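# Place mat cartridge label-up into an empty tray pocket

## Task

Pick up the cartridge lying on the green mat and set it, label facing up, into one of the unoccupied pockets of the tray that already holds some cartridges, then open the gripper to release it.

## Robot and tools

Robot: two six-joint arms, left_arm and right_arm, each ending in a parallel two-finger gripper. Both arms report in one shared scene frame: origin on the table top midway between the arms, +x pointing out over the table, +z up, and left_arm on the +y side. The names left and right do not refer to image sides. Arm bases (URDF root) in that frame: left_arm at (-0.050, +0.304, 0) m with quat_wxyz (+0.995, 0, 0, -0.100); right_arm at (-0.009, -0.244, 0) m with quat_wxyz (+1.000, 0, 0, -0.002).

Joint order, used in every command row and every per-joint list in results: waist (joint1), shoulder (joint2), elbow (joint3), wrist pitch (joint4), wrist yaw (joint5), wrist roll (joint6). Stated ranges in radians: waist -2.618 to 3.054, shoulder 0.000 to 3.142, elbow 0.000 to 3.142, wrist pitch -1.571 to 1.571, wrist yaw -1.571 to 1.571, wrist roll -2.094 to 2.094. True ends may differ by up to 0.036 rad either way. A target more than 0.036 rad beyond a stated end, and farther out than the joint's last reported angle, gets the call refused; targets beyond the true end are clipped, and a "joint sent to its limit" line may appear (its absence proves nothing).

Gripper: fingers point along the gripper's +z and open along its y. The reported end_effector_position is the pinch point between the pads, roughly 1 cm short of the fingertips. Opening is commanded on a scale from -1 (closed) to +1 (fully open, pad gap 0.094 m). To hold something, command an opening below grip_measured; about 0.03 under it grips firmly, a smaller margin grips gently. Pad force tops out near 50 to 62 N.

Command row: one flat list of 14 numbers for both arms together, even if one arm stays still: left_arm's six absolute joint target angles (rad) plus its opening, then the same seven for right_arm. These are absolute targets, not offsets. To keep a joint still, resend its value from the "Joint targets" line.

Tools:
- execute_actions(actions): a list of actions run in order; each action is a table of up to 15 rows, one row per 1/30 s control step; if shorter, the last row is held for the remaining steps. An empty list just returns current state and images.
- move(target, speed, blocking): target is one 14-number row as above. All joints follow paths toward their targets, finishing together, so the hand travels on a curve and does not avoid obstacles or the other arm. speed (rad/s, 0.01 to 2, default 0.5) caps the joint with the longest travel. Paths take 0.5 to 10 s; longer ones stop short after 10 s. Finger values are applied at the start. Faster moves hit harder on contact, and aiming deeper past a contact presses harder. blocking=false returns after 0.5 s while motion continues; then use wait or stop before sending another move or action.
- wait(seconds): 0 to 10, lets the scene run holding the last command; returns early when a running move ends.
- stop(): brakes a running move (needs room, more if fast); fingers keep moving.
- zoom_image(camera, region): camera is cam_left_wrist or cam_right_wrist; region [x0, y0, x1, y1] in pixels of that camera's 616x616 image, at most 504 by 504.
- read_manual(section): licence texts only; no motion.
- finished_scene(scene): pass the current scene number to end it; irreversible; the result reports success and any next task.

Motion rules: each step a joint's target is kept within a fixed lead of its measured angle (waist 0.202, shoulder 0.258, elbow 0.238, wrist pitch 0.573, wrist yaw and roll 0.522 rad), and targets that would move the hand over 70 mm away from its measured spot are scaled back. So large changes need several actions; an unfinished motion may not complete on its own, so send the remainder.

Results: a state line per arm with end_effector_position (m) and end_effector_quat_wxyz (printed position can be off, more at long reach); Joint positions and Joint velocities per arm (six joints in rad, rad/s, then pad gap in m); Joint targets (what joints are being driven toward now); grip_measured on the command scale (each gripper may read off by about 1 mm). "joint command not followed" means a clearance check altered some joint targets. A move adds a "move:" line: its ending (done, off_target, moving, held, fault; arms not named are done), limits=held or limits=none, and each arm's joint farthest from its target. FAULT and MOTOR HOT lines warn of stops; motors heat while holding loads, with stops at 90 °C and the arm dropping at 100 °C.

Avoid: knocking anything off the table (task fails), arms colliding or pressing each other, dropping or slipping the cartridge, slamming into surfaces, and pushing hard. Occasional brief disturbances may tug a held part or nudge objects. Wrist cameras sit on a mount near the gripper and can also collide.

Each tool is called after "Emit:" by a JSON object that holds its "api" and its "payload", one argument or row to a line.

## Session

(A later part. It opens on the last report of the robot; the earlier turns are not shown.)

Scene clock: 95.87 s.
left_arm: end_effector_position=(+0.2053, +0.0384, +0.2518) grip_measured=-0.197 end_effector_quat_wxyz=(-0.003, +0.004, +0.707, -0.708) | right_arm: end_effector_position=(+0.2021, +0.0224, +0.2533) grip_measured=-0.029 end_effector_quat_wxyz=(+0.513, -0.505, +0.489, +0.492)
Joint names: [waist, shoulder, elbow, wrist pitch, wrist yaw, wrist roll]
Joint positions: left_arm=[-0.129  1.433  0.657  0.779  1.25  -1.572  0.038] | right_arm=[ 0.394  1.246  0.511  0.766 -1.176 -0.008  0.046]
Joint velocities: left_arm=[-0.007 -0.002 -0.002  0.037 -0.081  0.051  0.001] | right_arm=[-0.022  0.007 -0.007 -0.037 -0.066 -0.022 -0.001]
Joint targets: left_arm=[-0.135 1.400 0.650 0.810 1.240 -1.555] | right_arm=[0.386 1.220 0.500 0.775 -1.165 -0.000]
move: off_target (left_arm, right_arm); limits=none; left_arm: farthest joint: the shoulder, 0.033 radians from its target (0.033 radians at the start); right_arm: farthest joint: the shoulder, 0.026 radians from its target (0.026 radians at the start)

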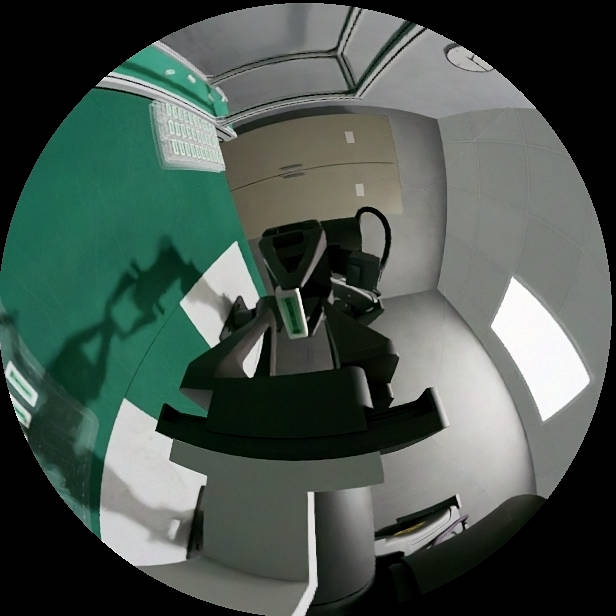

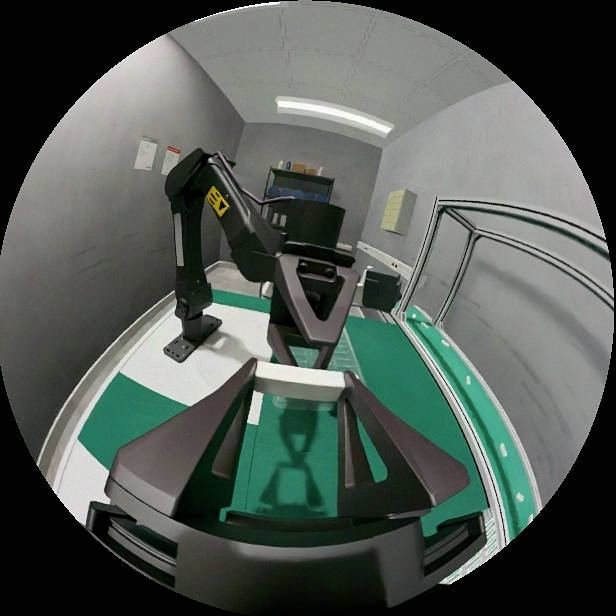

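Emit:
{"api": "move", "payload": {
  "target": [-0.15,1.40,0.635,0.81,1.235,-1.525,-0.3,0.386,1.22,0.50,0.775,-1.165,0,-0.065],
  "speed": 0.1
}}

Emit:
{"api": "zoom_image", "payload": {
  "camera": "cam_left_wrist",
  "region": [230,250,370,370]
}}

Emit:
{"api": "zoom_image", "payload": {
  "camera": "cam_right_wrist",
  "region": [220,270,400,420]
}}

Scene clock: 101.97 s.
left_arm: end_effector_position=(+0.2006, +0.0357, +0.2461) grip_measured=-0.297 end_effector_quat_wxyz=(-0.000, +0.012, +0.708, -0.706) | right_arm: end_effector_position=(+0.2021, +0.0224, +0.2534) grip_measured=-0.029 end_effector_quat_wxyz=(+0.513, -0.505, +0.489, +0.492)
Joint names: [waist, shoulder, elbow, wrist pitch, wrist yaw, wrist roll]
Joint positions: left_arm=[-0.143  1.433  0.64   0.78   1.244 -1.542  0.033] | right_arm=[ 0.394  1.246  0.511  0.767 -1.176 -0.008  0.046]
Joint velocities: left_arm=[ 0.017 -0.007 -0.007 -0.007 -0.007  0.051 -0.   ] | right_arm=[-0.002 -0.002 -0.007 -0.066 -0.007  0.007 -0.   ]
Joint targets: left_arm=[-0.150 1.400 0.635 0.810 1.235 -1.525] | right_arm=[0.386 1.220 0.500 0.775 -1.165 -0.000]
move: off_target (left_arm, right_arm); limits=none; left_arm: farthest joint: the shoulder, 0.033 radians from its target (0.033 radians at the start); right_arm: farthest joint: the shoulder, 0.026 radians from its target (0.026 radians at the start)

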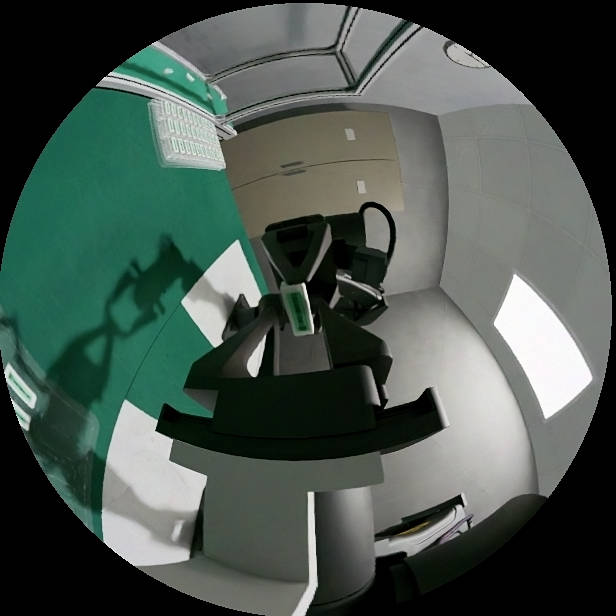

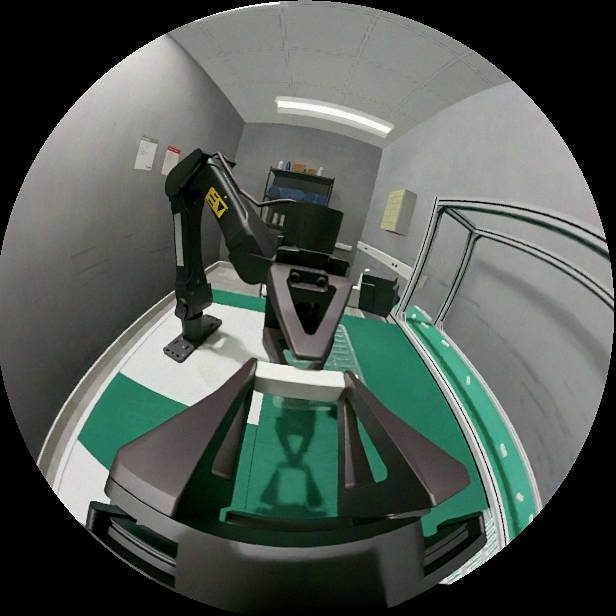

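Region (230, 250, 370, 370) of cam_left_wrist's 616x616 image, scaled by 3.600, with more detail than that image has; it fills the top 432 rows of this view, and the rest is white.

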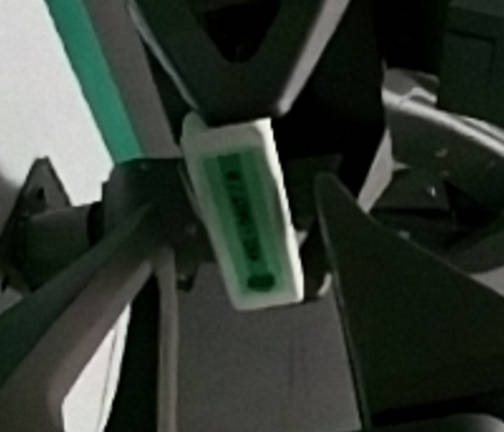

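Region (220, 270, 400, 420) of cam_right_wrist's 616x616 image, scaled by 2.800, with more detail than that image has.

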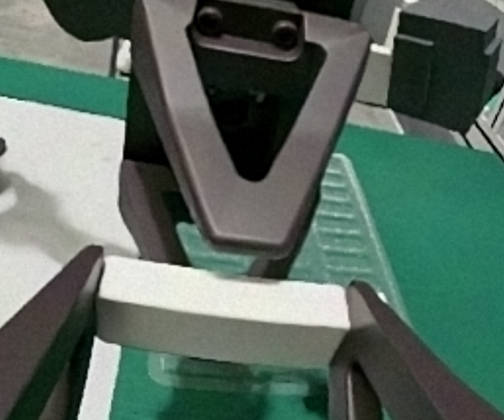

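Emit:
{"api": "move", "payload": {
  "target": [-0.174,1.40,0.635,0.81,1.205,-1.525,-0.53,0.386,1.22,0.50,0.775,-1.165,0,-0.065],
  "speed": 0.08
}}

Emit:
{"api": "zoom_image", "payload": {
  "camera": "cam_left_wrist",
  "region": [230,250,370,370]
}}

Emit:
{"api": "zoom_image", "payload": {
  "camera": "cam_right_wrist",
  "region": [220,270,400,420]
}}

Scene clock: 106.03 s.
left_arm: end_effector_position=(+0.1992, +0.0295, +0.2460) grip_measured=-0.527 end_effector_quat_wxyz=(+0.001, +0.010, +0.709, -0.705) | right_arm: end_effector_position=(+0.2022, +0.0224, +0.2534) grip_measured=-0.029 end_effector_quat_wxyz=(+0.514, -0.505, +0.489, +0.492)
Joint names: [waist, shoulder, elbow, wrist pitch, wrist yaw, wrist roll]
Joint positions: left_arm=[-0.167  1.433  0.64   0.779  1.215 -1.542  0.022] | right_arm=[ 0.394  1.246  0.511  0.767 -1.175 -0.008  0.046]
Joint velocities: left_arm=[ 0.007 -0.002  0.002 -0.066  0.081  0.022  0.   ] | right_arm=[ 0.002  0.012 -0.002  0.081 -0.037 -0.022  0.   ]
Joint targets: left_arm=[-0.174 1.400 0.635 0.810 1.205 -1.525] | right_arm=[0.386 1.220 0.500 0.775 -1.165 0.000]
move: off_target (left_arm, right_arm); limits=none; left_arm: farthest joint: the shoulder, 0.033 radians from its target (0.033 radians at the start); right_arm: farthest joint: the shoulder, 0.026 radians from its target (0.026 radians at the start)

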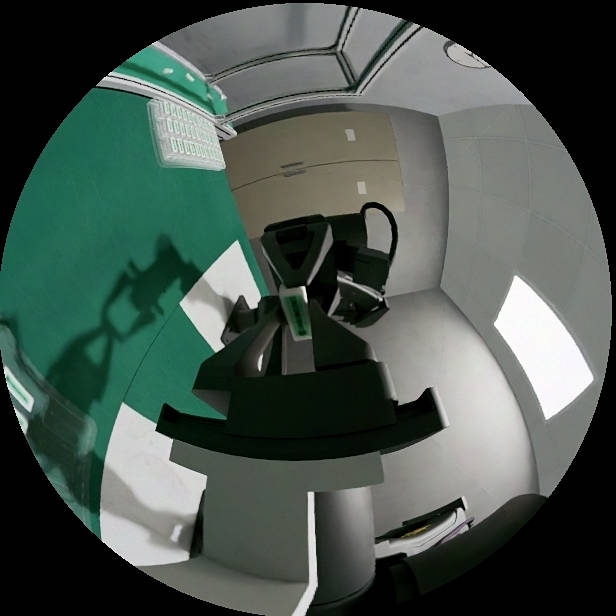

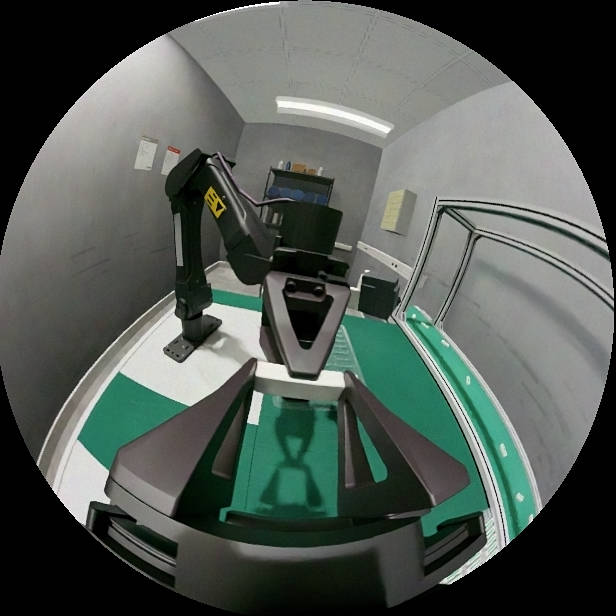

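Region (230, 250, 370, 370) of cam_left_wrist's 616x616 image, scaled by 3.600, with more detail than that image has; it fills the top 432 rows of this view, and the rest is white.

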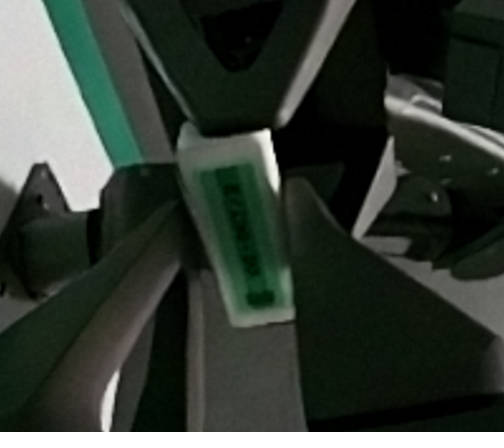

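Region (220, 270, 400, 420) of cam_right_wrist's 616x616 image, scaled by 2.800, with more detail than that image has.

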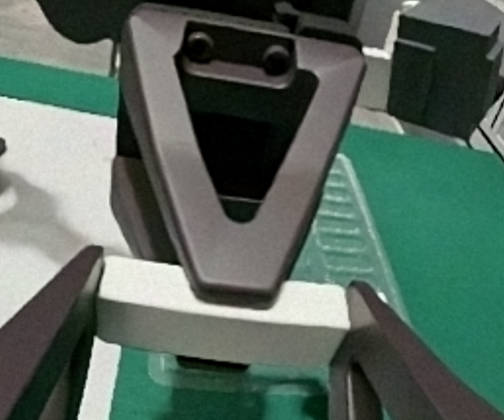

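Emit:
{"api": "move", "payload": {
  "target": [-0.149,1.40,0.635,0.81,1.232,-1.525,-0.6,0.386,1.22,0.50,0.775,-1.165,0,-0.065],
  "speed": 0.08
}}

Emit:
{"api": "zoom_image", "payload": {
  "camera": "cam_left_wrist",
  "region": [230,250,370,370]
}}

Emit:
{"api": "zoom_image", "payload": {
  "camera": "cam_right_wrist",
  "region": [220,270,400,420]
}}

Scene clock: 112.60 s.
left_arm: end_effector_position=(+0.2011, +0.0324, +0.2461) grip_measured=-0.597 end_effector_quat_wxyz=(+0.003, +0.009, +0.709, -0.706) | right_arm: end_effector_position=(+0.2022, +0.0224, +0.2534) grip_measured=-0.029 end_effector_quat_wxyz=(+0.514, -0.505, +0.489, +0.492)
Joint names: [waist, shoulder, elbow, wrist pitch, wrist yaw, wrist roll]
Joint positions: left_arm=[-0.156  1.433  0.64   0.78   1.222 -1.542  0.019] | right_arm=[ 0.394  1.246  0.511  0.767 -1.175 -0.008  0.046]
Joint velocities: left_arm=[-0.002  0.022 -0.007 -0.051 -0.007  0.022 -0.   ] | right_arm=[-0.007  0.002  0.027  0.007 -0.051 -0.051 -0.001]
Joint targets: left_arm=[-0.149 1.400 0.635 0.810 1.232 -1.525] | right_arm=[0.386 1.220 0.500 0.775 -1.165 -0.000]
move: off_target (left_arm, right_arm); limits=none; left_arm: farthest joint: the shoulder, 0.033 radians from its target (0.033 radians at the start); right_arm: farthest joint: the shoulder, 0.026 radians from its target (0.026 radians at the start)

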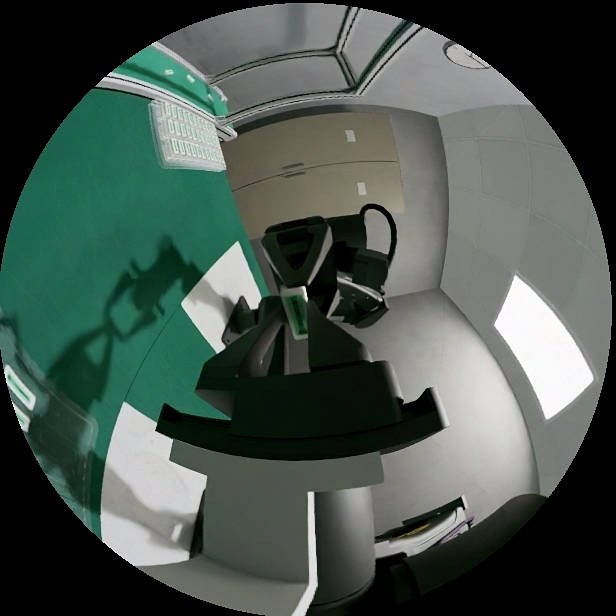

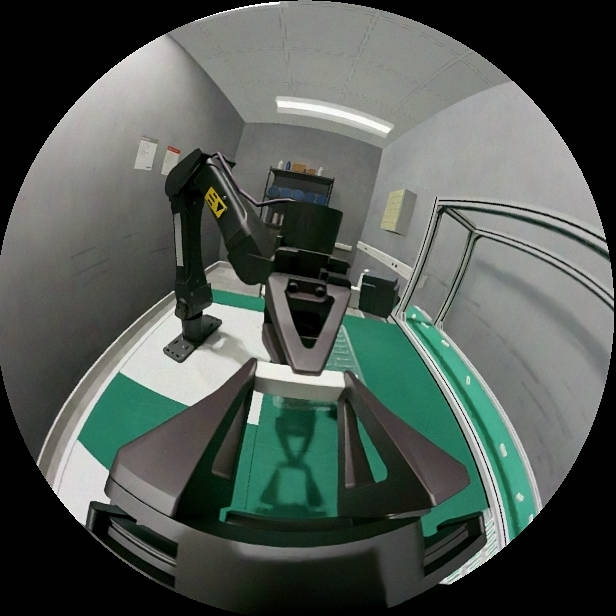

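Region (230, 250, 370, 370) of cam_left_wrist's 616x616 image, scaled by 3.600, with more detail than that image has; it fills the top 432 rows of this view, and the rest is white.

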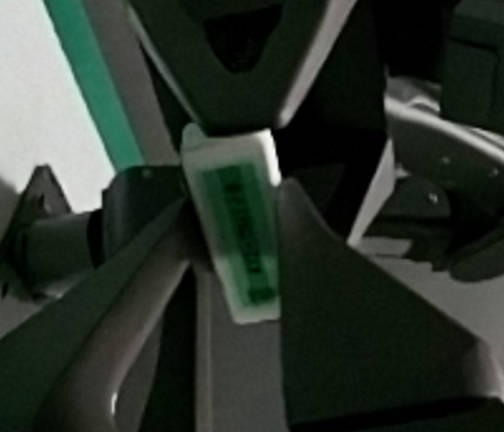

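Region (220, 270, 400, 420) of cam_right_wrist's 616x616 image, scaled by 2.800, with more detail than that image has.

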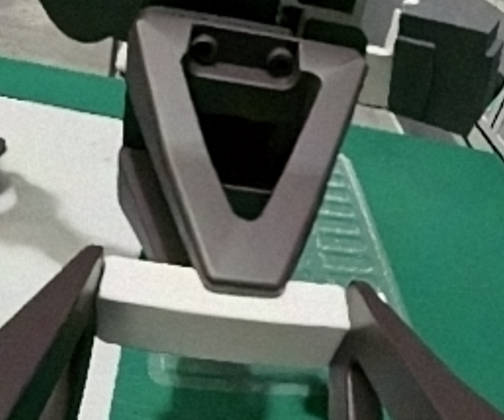

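Emit:
{"api": "execute_actions", "payload": {
  "actions": [
    [[-0.149,1.40,0.635,0.81,1.232,-1.525,-0.62,0.386,1.22,0.50,0.775,-1.165,0,-0.065],[-0.149,1.40,0.635,0.81,1.232,-1.525,-0.64,0.386,1.22,0.50,0.775,-1.165,0,-0.065],[-0.149,1.40,0.635,0.81,1.232,-1.525,-0.655,0.386,1.22,0.50,0.775,-1.165,0,-0.065],[-0.149,1.40,0.635,0.81,1.232,-1.525,-0.67,0.386,1.22,0.50,0.775,-1.165,0,-0.065],[-0.149,1.40,0.635,0.81,1.232,-1.525,-0.685,0.386,1.22,0.50,0.775,-1.165,0,-0.065],[-0.149,1.40,0.635,0.81,1.232,-1.525,-0.70,0.386,1.22,0.50,0.775,-1.165,0,-0.065]]
  ]
}}

Emit:
{"api": "zoom_image", "payload": {
  "camera": "cam_right_wrist",
  "region": [220,270,400,420]
}}

Scene clock: 116.50 s.
left_arm: end_effector_position=(+0.2010, +0.0324, +0.2467) grip_measured=-0.667 end_effector_quat_wxyz=(+0.005, +0.011, +0.708, -0.706) | right_arm: end_effector_position=(+0.2022, +0.0224, +0.2534) grip_measured=-0.029 end_effector_quat_wxyz=(+0.514, -0.505, +0.489, +0.492)
Joint names: [waist, shoulder, elbow, wrist pitch, wrist yaw, wrist roll]
Joint positions: left_arm=[-0.156  1.433  0.64   0.784  1.222 -1.541  0.016] | right_arm=[ 0.394  1.246  0.511  0.767 -1.175 -0.008  0.046]
Joint velocities: left_arm=[ 0.007  0.002 -0.002 -0.051  0.022  0.022 -0.   ] | right_arm=[ 0.012  0.002 -0.002  0.066 -0.007 -0.007  0.   ]
Joint targets: left_arm=[-0.149 1.400 0.635 0.810 1.232 -1.525] | right_arm=[0.386 1.220 0.500 0.775 -1.165 -0.000]

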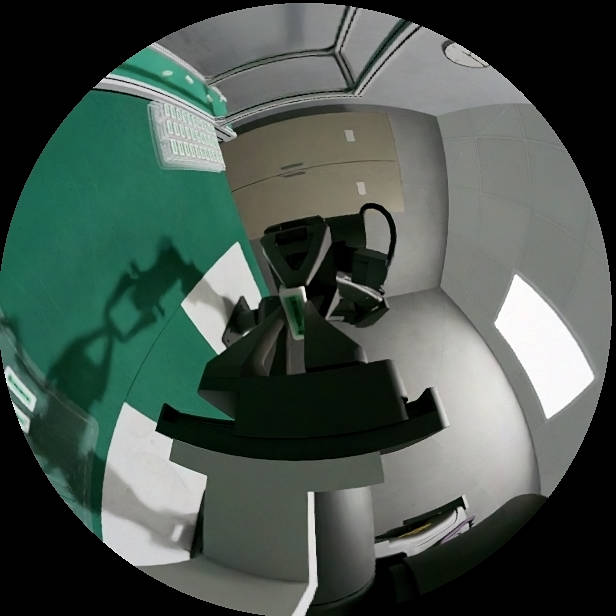

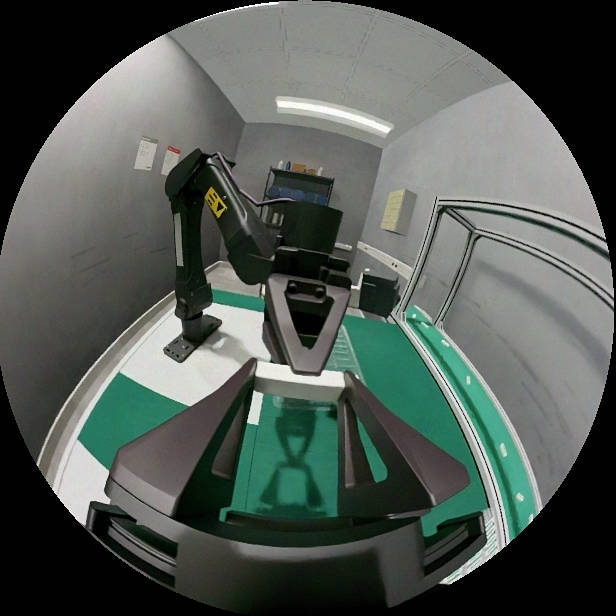

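Region (220, 270, 400, 420) of cam_right_wrist's 616x616 image, scaled by 2.800, with more detail than that image has.

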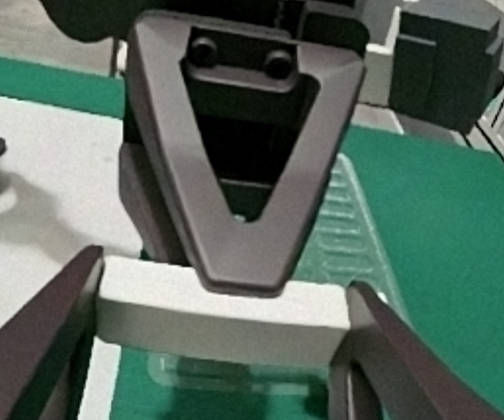

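Emit:
{"api": "execute_actions", "payload": {
  "actions": [
    [[-0.149,1.40,0.635,0.81,1.232,-1.525,-0.70,0.386,1.22,0.50,0.775,-1.165,0,0.0],[-0.149,1.40,0.635,0.81,1.232,-1.525,-0.70,0.386,1.22,0.50,0.775,-1.165,0,0.1],[-0.149,1.40,0.635,0.81,1.232,-1.525,-0.70,0.386,1.22,0.50,0.775,-1.165,0,0.3],[-0.149,1.40,0.635,0.81,1.232,-1.525,-0.70,0.386,1.22,0.50,0.775,-1.165,0,0.6],[-0.149,1.40,0.635,0.81,1.232,-1.525,-0.70,0.386,1.22,0.50,0.775,-1.165,0,0.8],[-0.149,1.40,0.635,0.81,1.232,-1.525,-0.70,0.386,1.22,0.50,0.775,-1.165,0,0.8],[-0.149,1.40,0.635,0.81,1.232,-1.525,-0.70,0.37,1.22,0.50,0.775,-1.19,0,0.8],[-0.149,1.40,0.635,0.81,1.232,-1.525,-0.70,0.35,1.22,0.50,0.775,-1.215,0,0.8],[-0.149,1.40,0.635,0.81,1.232,-1.525,-0.70,0.33,1.22,0.50,0.775,-1.24,0,0.8],[-0.149,1.40,0.635,0.81,1.232,-1.525,-0.70,0.31,1.22,0.50,0.775,-1.265,0,0.8],[-0.149,1.40,0.635,0.81,1.232,-1.525,-0.70,0.29,1.22,0.50,0.775,-1.29,0,0.8],[-0.149,1.40,0.635,0.81,1.232,-1.525,-0.70,0.27,1.22,0.50,0.775,-1.315,0,0.8],[-0.149,1.40,0.635,0.81,1.232,-1.525,-0.70,0.25,1.22,0.50,0.775,-1.34,0,0.8],[-0.149,1.40,0.635,0.81,1.232,-1.525,-0.70,0.23,1.22,0.50,0.775,-1.36,0,0.8],[-0.149,1.40,0.635,0.81,1.232,-1.525,-0.70,0.22,1.22,0.50,0.775,-1.37,0,0.8]]
  ]
}}

Emit:
{"api": "zoom_image", "payload": {
  "camera": "cam_right_wrist",
  "region": [220,270,400,420]
}}

Scene clock: 124.53 s.
left_arm: end_effector_position=(+0.2010, +0.0324, +0.2467) grip_measured=-0.667 end_effector_quat_wxyz=(+0.005, +0.011, +0.708, -0.706) | right_arm: end_effector_position=(+0.2181, -0.0090, +0.2530) grip_measured=+0.798 end_effector_quat_wxyz=(+0.521, -0.499, +0.497, +0.483)
Joint names: [waist, shoulder, elbow, wrist pitch, wrist yaw, wrist roll]
Joint positions: left_arm=[-0.156  1.433  0.64   0.784  1.222 -1.541  0.016] | right_arm=[ 0.25   1.246  0.511  0.768 -1.289 -0.008  0.084]
Joint velocities: left_arm=[-0.022  0.017 -0.007 -0.007 -0.007 -0.037  0.001] | right_arm=[-0.491  0.012 -0.007 -0.081 -0.52   0.037 -0.001]
Joint targets: left_arm=[-0.149 1.400 0.635 0.810 1.232 -1.525] | right_arm=[0.220 1.220 0.500 0.775 -1.370 -0.000]

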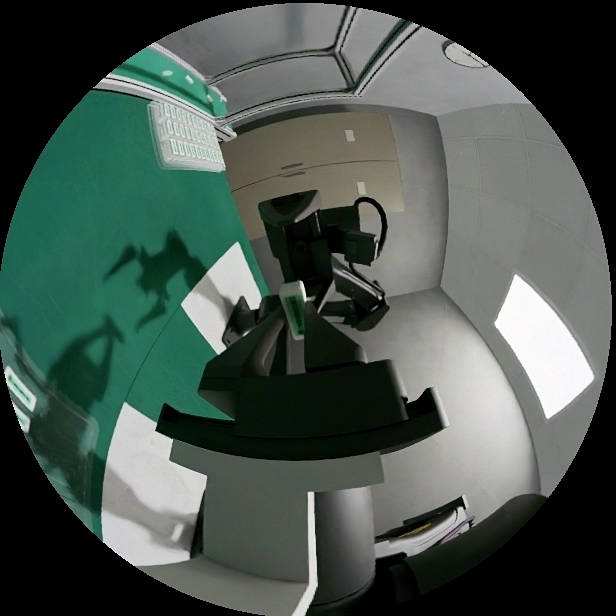

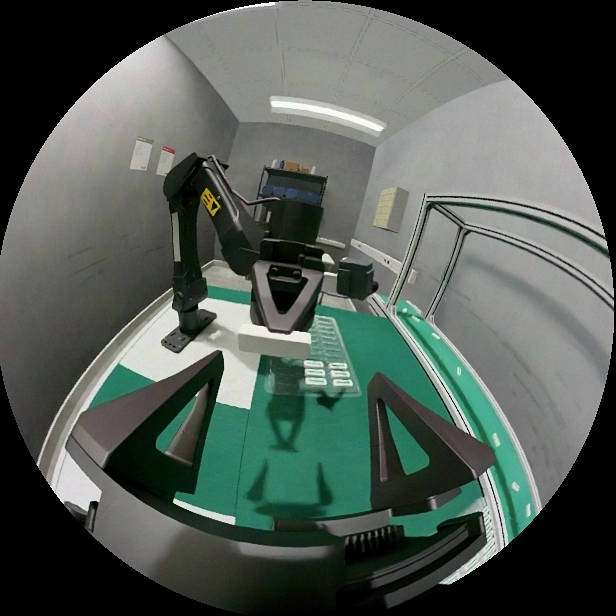

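Region (220, 270, 400, 420) of cam_right_wrist's 616x616 image, scaled by 2.800, with more detail than that image has.

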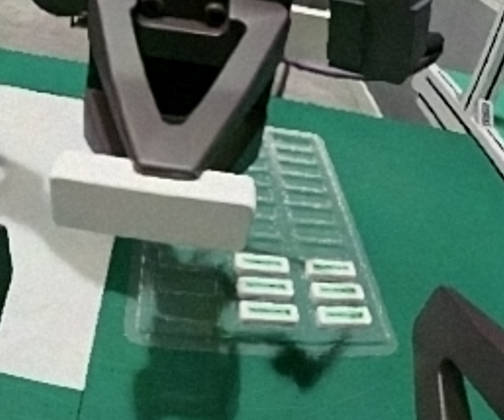

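Emit:
{"api": "move", "payload": {
  "target": [0.158,1.84,1.39,-1.077,-0.01,-0.09,-0.70,0.335,2.15,0.68,1.49,-1.236,0,0.8],
  "speed": 0.9
}}

Scene clock: 132.57 s.
left_arm: end_effector_position=(+0.2870, +0.2890, +0.0634) grip_measured=-0.667 end_effector_quat_wxyz=(+0.005, -0.025, +1.000, +0.000) | right_arm: end_effector_position=(+0.2887, +0.0356, +0.1040) grip_measured=+0.798 end_effector_quat_wxyz=(+0.504, -0.503, +0.497, +0.497)
Joint names: [waist, shoulder, elbow, wrist pitch, wrist yaw, wrist roll]
Joint positions: left_arm=[ 0.154  1.839  1.353 -1.075 -0.001 -0.097  0.016] | right_arm=[ 0.327  2.136  0.658  1.483 -1.246 -0.008  0.084]
Joint velocities: left_arm=[ 0.002 -0.012 -0.007 -0.037  0.022  0.007 -0.001] | right_arm=[-0.007 -0.002 -0.002  0.022  0.007 -0.037 -0.001]
Joint targets: left_arm=[0.158 1.840 1.390 -1.077 -0.010 -0.090] | right_arm=[0.335 2.150 0.680 1.490 -1.236 -0.000]
move: off_target (left_arm, right_arm); limits=none; left_arm: farthest joint: the elbow, 0.037 radians from its target (0.750 radians at the start); right_arm: farthest joint: the elbow, 0.022 radians from its target (0.169 radians at the start)

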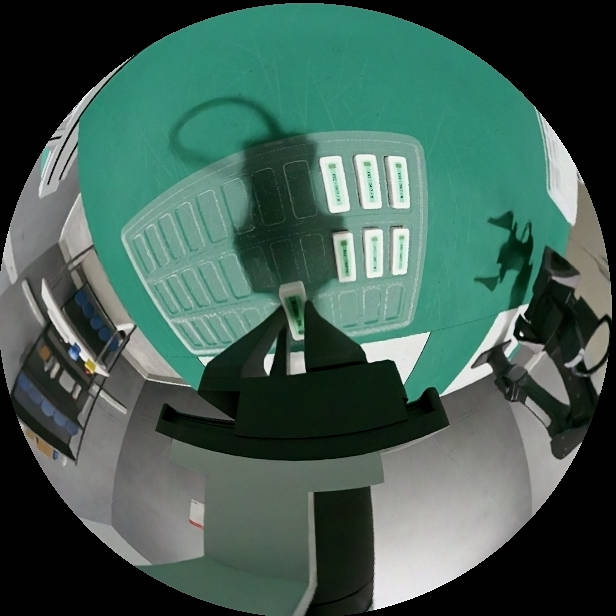

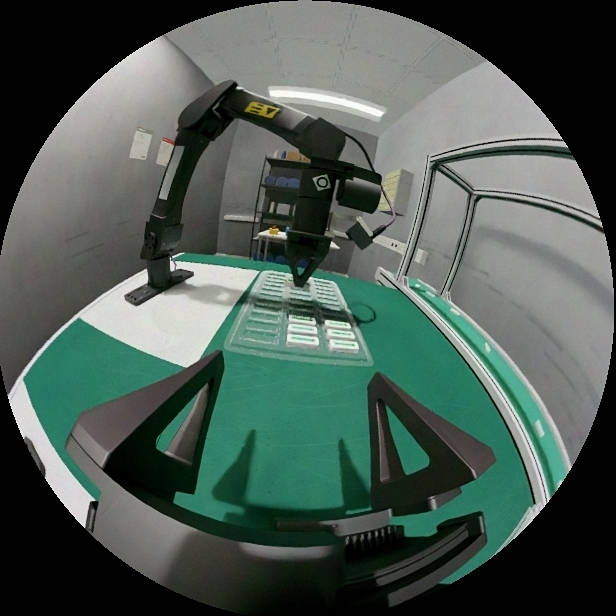

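Emit:
{"api": "zoom_image", "payload": {
  "camera": "cam_left_wrist",
  "region": [210,200,390,350]
}}

Emit:
{"api": "zoom_image", "payload": {
  "camera": "cam_right_wrist",
  "region": [240,250,370,360]
}}

Region (210, 200, 390, 350) of cam_left_wrist's 616x616 image, scaled by 2.800, with more detail than that image has.

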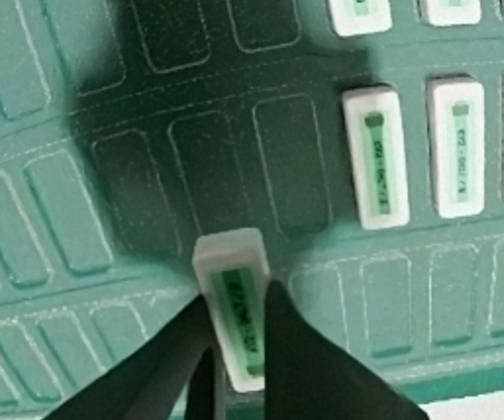

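Region (240, 250, 370, 360) of cam_right_wrist's 616x616 image, scaled by 3.877, with more detail than that image has; it fills the top 426 rows of this view, and the rest is white.

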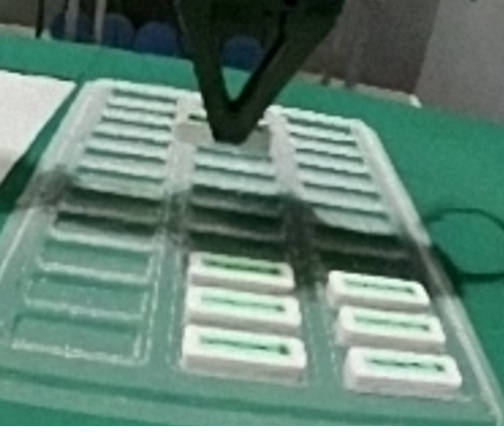

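Emit:
{"api": "move", "payload": {
  "target": [0.162,1.922,1.39,-0.985,-0.01,-0.09,-0.70,0.335,2.15,0.68,1.49,-1.236,0,0.8],
  "speed": 0.2
}}

Emit:
{"api": "zoom_image", "payload": {
  "camera": "cam_left_wrist",
  "region": [210,200,390,350]
}}

Emit:
{"api": "zoom_image", "payload": {
  "camera": "cam_right_wrist",
  "region": [240,250,370,360]
}}

Scene clock: 141.57 s.
left_arm: end_effector_position=(+0.2985, +0.2886, +0.0353) grip_measured=-0.667 end_effector_quat_wxyz=(-0.003, -0.025, +1.000, +0.001) | right_arm: end_effector_position=(+0.2887, +0.0356, +0.1040) grip_measured=+0.798 end_effector_quat_wxyz=(+0.504, -0.503, +0.497, +0.497)
Joint names: [waist, shoulder, elbow, wrist pitch, wrist yaw, wrist roll]
Joint positions: left_arm=[ 0.154  1.926  1.353 -1.004 -0.002 -0.096  0.016] | right_arm=[ 0.327  2.136  0.658  1.483 -1.246 -0.008  0.084]
Joint velocities: left_arm=[-0.002  0.002 -0.017  0.007 -0.037 -0.037 -0.001] | right_arm=[ 0.002  0.032  0.012 -0.051 -0.037  0.007 -0.001]
Joint targets: left_arm=[0.162 1.922 1.390 -0.985 -0.010 -0.090] | right_arm=[0.335 2.150 0.680 1.490 -1.236 -0.000]
move: off_target (left_arm, right_arm); limits=none; left_arm: farthest joint: the elbow, 0.037 radians from its target (0.037 radians at the start); right_arm: farthest joint: the elbow, 0.022 radians from its target (0.022 radians at the start)

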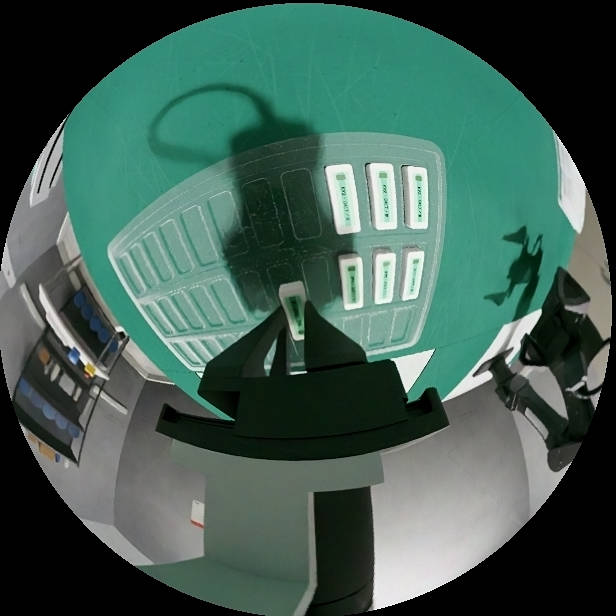

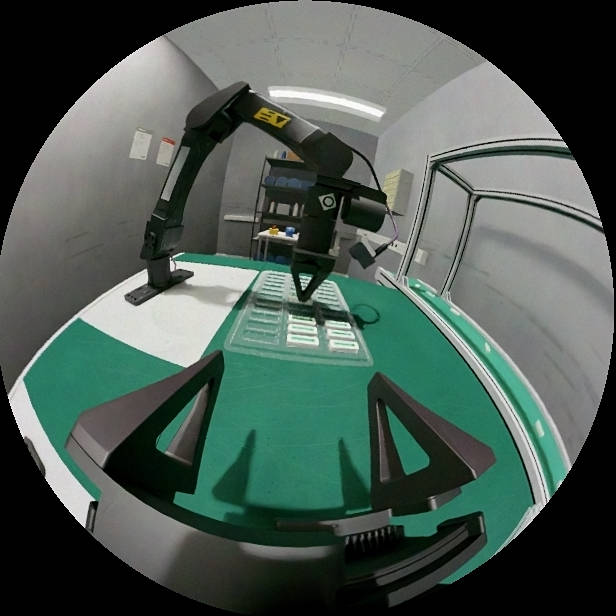

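Region (210, 200, 390, 350) of cam_left_wrist's 616x616 image, scaled by 2.800, with more detail than that image has.

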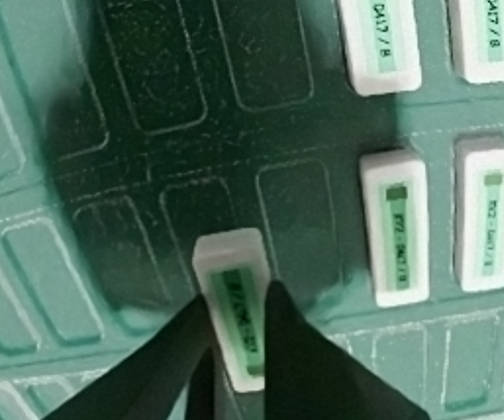

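Region (240, 250, 370, 360) of cam_right_wrist's 616x616 image, scaled by 3.877, with more detail than that image has; it fills the top 426 rows of this view, and the rest is white.

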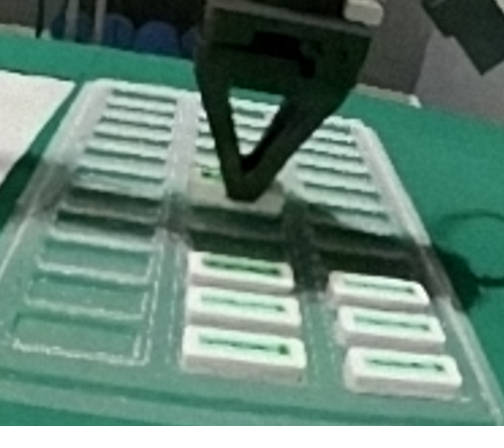

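Emit:
{"api": "move", "payload": {
  "target": [0.187,1.922,1.39,-0.97,-0.01,-0.07,-0.70,0.335,2.15,0.68,1.49,-1.236,0,0.8],
  "speed": 0.1
}}

Emit:
{"api": "move", "payload": {
  "target": [0.187,1.945,1.39,-0.958,-0.01,-0.07,-0.70,0.335,2.15,0.68,1.49,-1.236,0,0.8],
  "speed": 0.1
}}

Emit:
{"api": "zoom_image", "payload": {
  "camera": "cam_left_wrist",
  "region": [240,240,360,340]
}}

Emit:
{"api": "zoom_image", "payload": {
  "camera": "cam_right_wrist",
  "region": [240,250,370,360]
}}

Scene clock: 149.47 s.
left_arm: end_effector_position=(+0.3024, +0.2981, +0.0353) grip_measured=-0.667 end_effector_quat_wxyz=(+0.004, -0.029, +1.000, +0.001) | right_arm: end_effector_position=(+0.2887, +0.0356, +0.1040) grip_measured=+0.798 end_effector_quat_wxyz=(+0.504, -0.503, +0.496, +0.497)
Joint names: [waist, shoulder, elbow, wrist pitch, wrist yaw, wrist roll]
Joint positions: left_arm=[ 0.181  1.926  1.353 -0.989 -0.002 -0.077  0.016] | right_arm=[ 0.327  2.136  0.658  1.483 -1.246 -0.008  0.084]
Joint velocities: left_arm=[ 0.002  0.012 -0.017  0.037 -0.066 -0.022 -0.   ] | right_arm=[-0.007  0.007 -0.022 -0.022  0.007 -0.051 -0.001]
Joint targets: left_arm=[0.187 1.922 1.390 -0.970 -0.010 -0.070] | right_arm=[0.335 2.150 0.680 1.490 -1.236 0.000]
move: off_target (left_arm, right_arm); limits=none; left_arm: farthest joint: the elbow, 0.037 radians from its target (0.037 radians at the start); right_arm: farthest joint: the elbow, 0.022 radians from its target (0.022 radians at the start)

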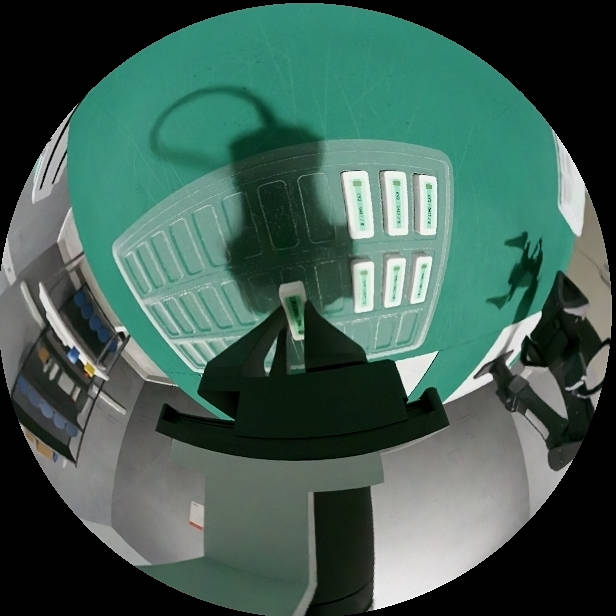

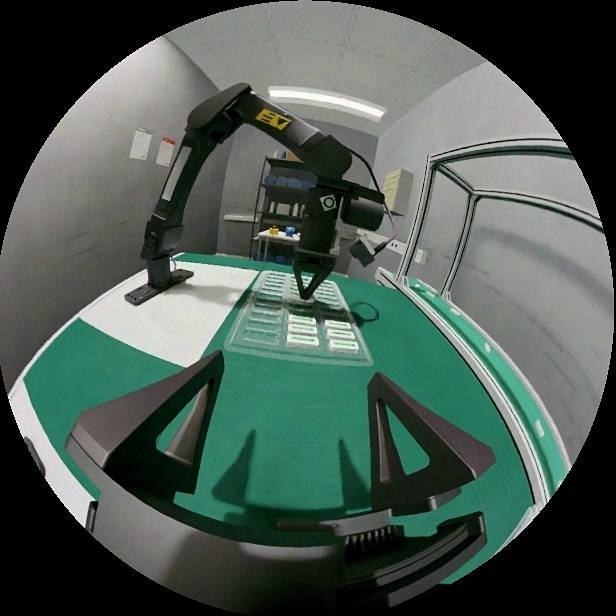

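Scene clock: 150.33 s.
left_arm: end_effector_position=(+0.3037, +0.2980, +0.0283) grip_measured=-0.667 end_effector_quat_wxyz=(+0.000, -0.028, +1.000, +0.001) | right_arm: end_effector_position=(+0.2887, +0.0356, +0.1040) grip_measured=+0.798 end_effector_quat_wxyz=(+0.504, -0.503, +0.496, +0.497)
Joint names: [waist, shoulder, elbow, wrist pitch, wrist yaw, wrist roll]
Joint positions: left_arm=[ 0.181  1.947  1.353 -0.977 -0.002 -0.076  0.016] | right_arm=[ 0.327  2.136  0.658  1.483 -1.246 -0.008  0.084]
Joint velocities: left_arm=[-0.007 -0.022 -0.002  0.037 -0.037  0.051 -0.001] | right_arm=[ 0.007 -0.012  0.007  0.022 -0.007  0.051  0.   ]
Joint targets: left_arm=[0.187 1.945 1.390 -0.958 -0.010 -0.070] | right_arm=[0.335 2.150 0.680 1.490 -1.236 -0.000]
move: off_target (left_arm, right_arm); limits=none; left_arm: farthest joint: the elbow, 0.037 radians from its target (0.037 radians at the start); right_arm: farthest joint: the elbow, 0.022 radians from its target (0.022 radians at the start)

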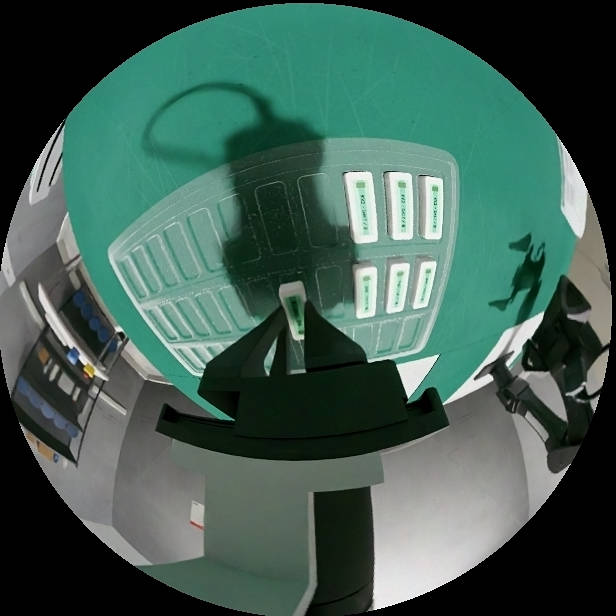

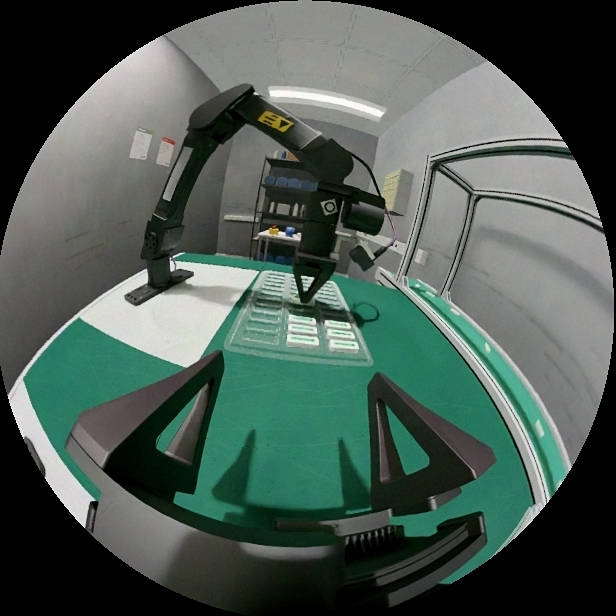

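Region (240, 240, 360, 340) of cam_left_wrist's 616x616 image, scaled by 4.200, with more detail than that image has.

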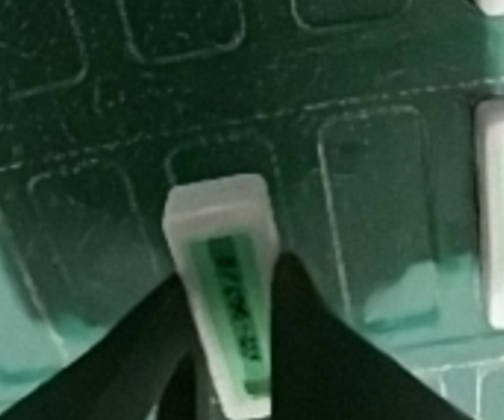

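Region (240, 250, 370, 360) of cam_right_wrist's 616x616 image, scaled by 3.877, with more detail than that image has; it fills the top 426 rows of this view, and the rest is white.

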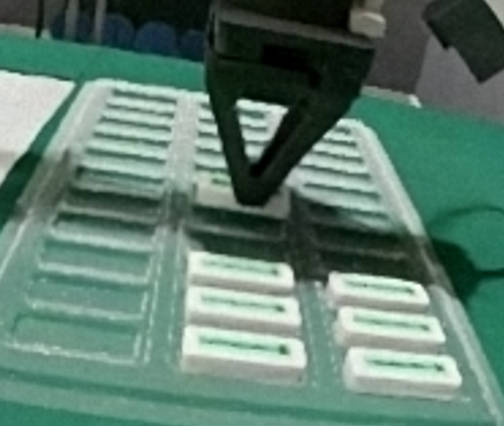

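Emit:
{"api": "move", "payload": {
  "target": [0.187,1.964,1.39,-0.95,-0.01,-0.07,-0.70,0.335,2.15,0.68,1.49,-1.236,0,0.8],
  "speed": 0.1
}}

Emit:
{"api": "zoom_image", "payload": {
  "camera": "cam_left_wrist",
  "region": [240,240,360,340]
}}

Emit:
{"api": "zoom_image", "payload": {
  "camera": "cam_right_wrist",
  "region": [265,280,345,340]
}}

Scene clock: 155.57 s.
left_arm: end_effector_position=(+0.3039, +0.2980, +0.0220) grip_measured=-0.667 end_effector_quat_wxyz=(-0.005, -0.028, +1.000, +0.001) | right_arm: end_effector_position=(+0.2887, +0.0356, +0.1040) grip_measured=+0.798 end_effector_quat_wxyz=(+0.504, -0.503, +0.496, +0.497)
Joint names: [waist, shoulder, elbow, wrist pitch, wrist yaw, wrist roll]
Joint positions: left_arm=[ 0.181  1.966  1.353 -0.969 -0.002 -0.076  0.016] | right_arm=[ 0.327  2.136  0.658  1.483 -1.246 -0.008  0.084]
Joint velocities: left_arm=[-0.012 -0.002 -0.007 -0.007 -0.037  0.037  0.   ] | right_arm=[ 0.002 -0.012 -0.017  0.007  0.066 -0.037  0.001]
Joint targets: left_arm=[0.187 1.964 1.390 -0.950 -0.010 -0.070] | right_arm=[0.335 2.150 0.680 1.490 -1.236 0.000]
move: off_target (left_arm, right_arm); limits=none; left_arm: farthest joint: the elbow, 0.037 radians from its target (0.037 radians at the start); right_arm: farthest joint: the elbow, 0.022 radians from its target (0.022 radians at the start)

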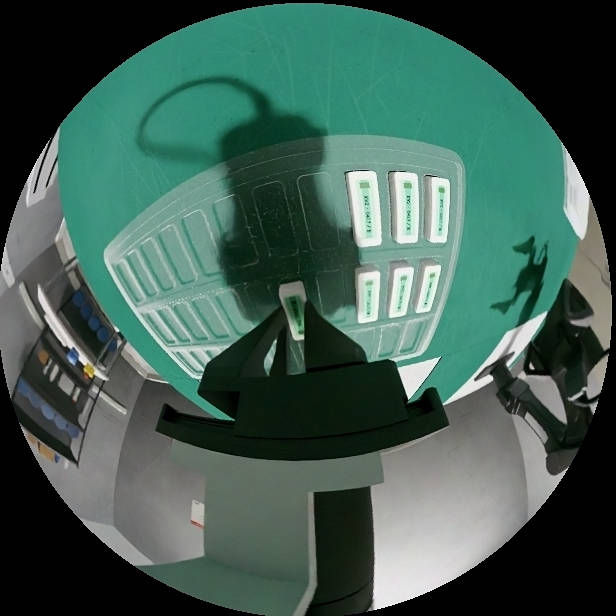

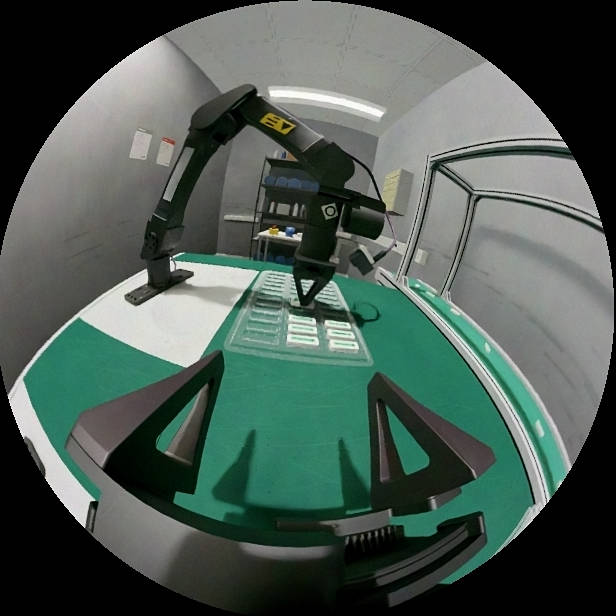

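Region (240, 240, 360, 340) of cam_left_wrist's 616x616 image, scaled by 4.200, with more detail than that image has.

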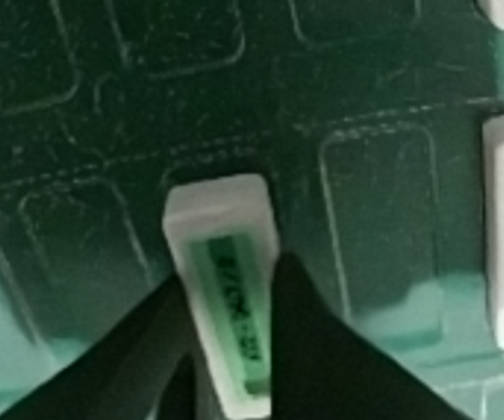

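Region (265, 280, 345, 340) of cam_right_wrist's 616x616 image, scaled by 6.300, with more detail than that image has; it fills the top 378 rows of this view, and the rest is white.

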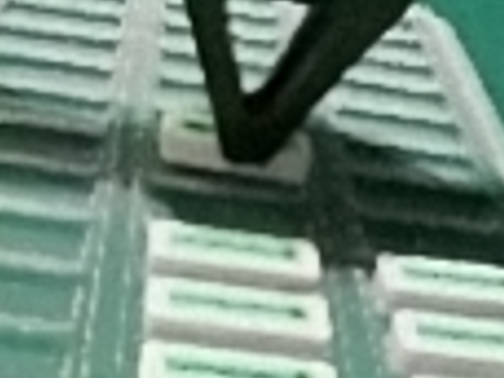

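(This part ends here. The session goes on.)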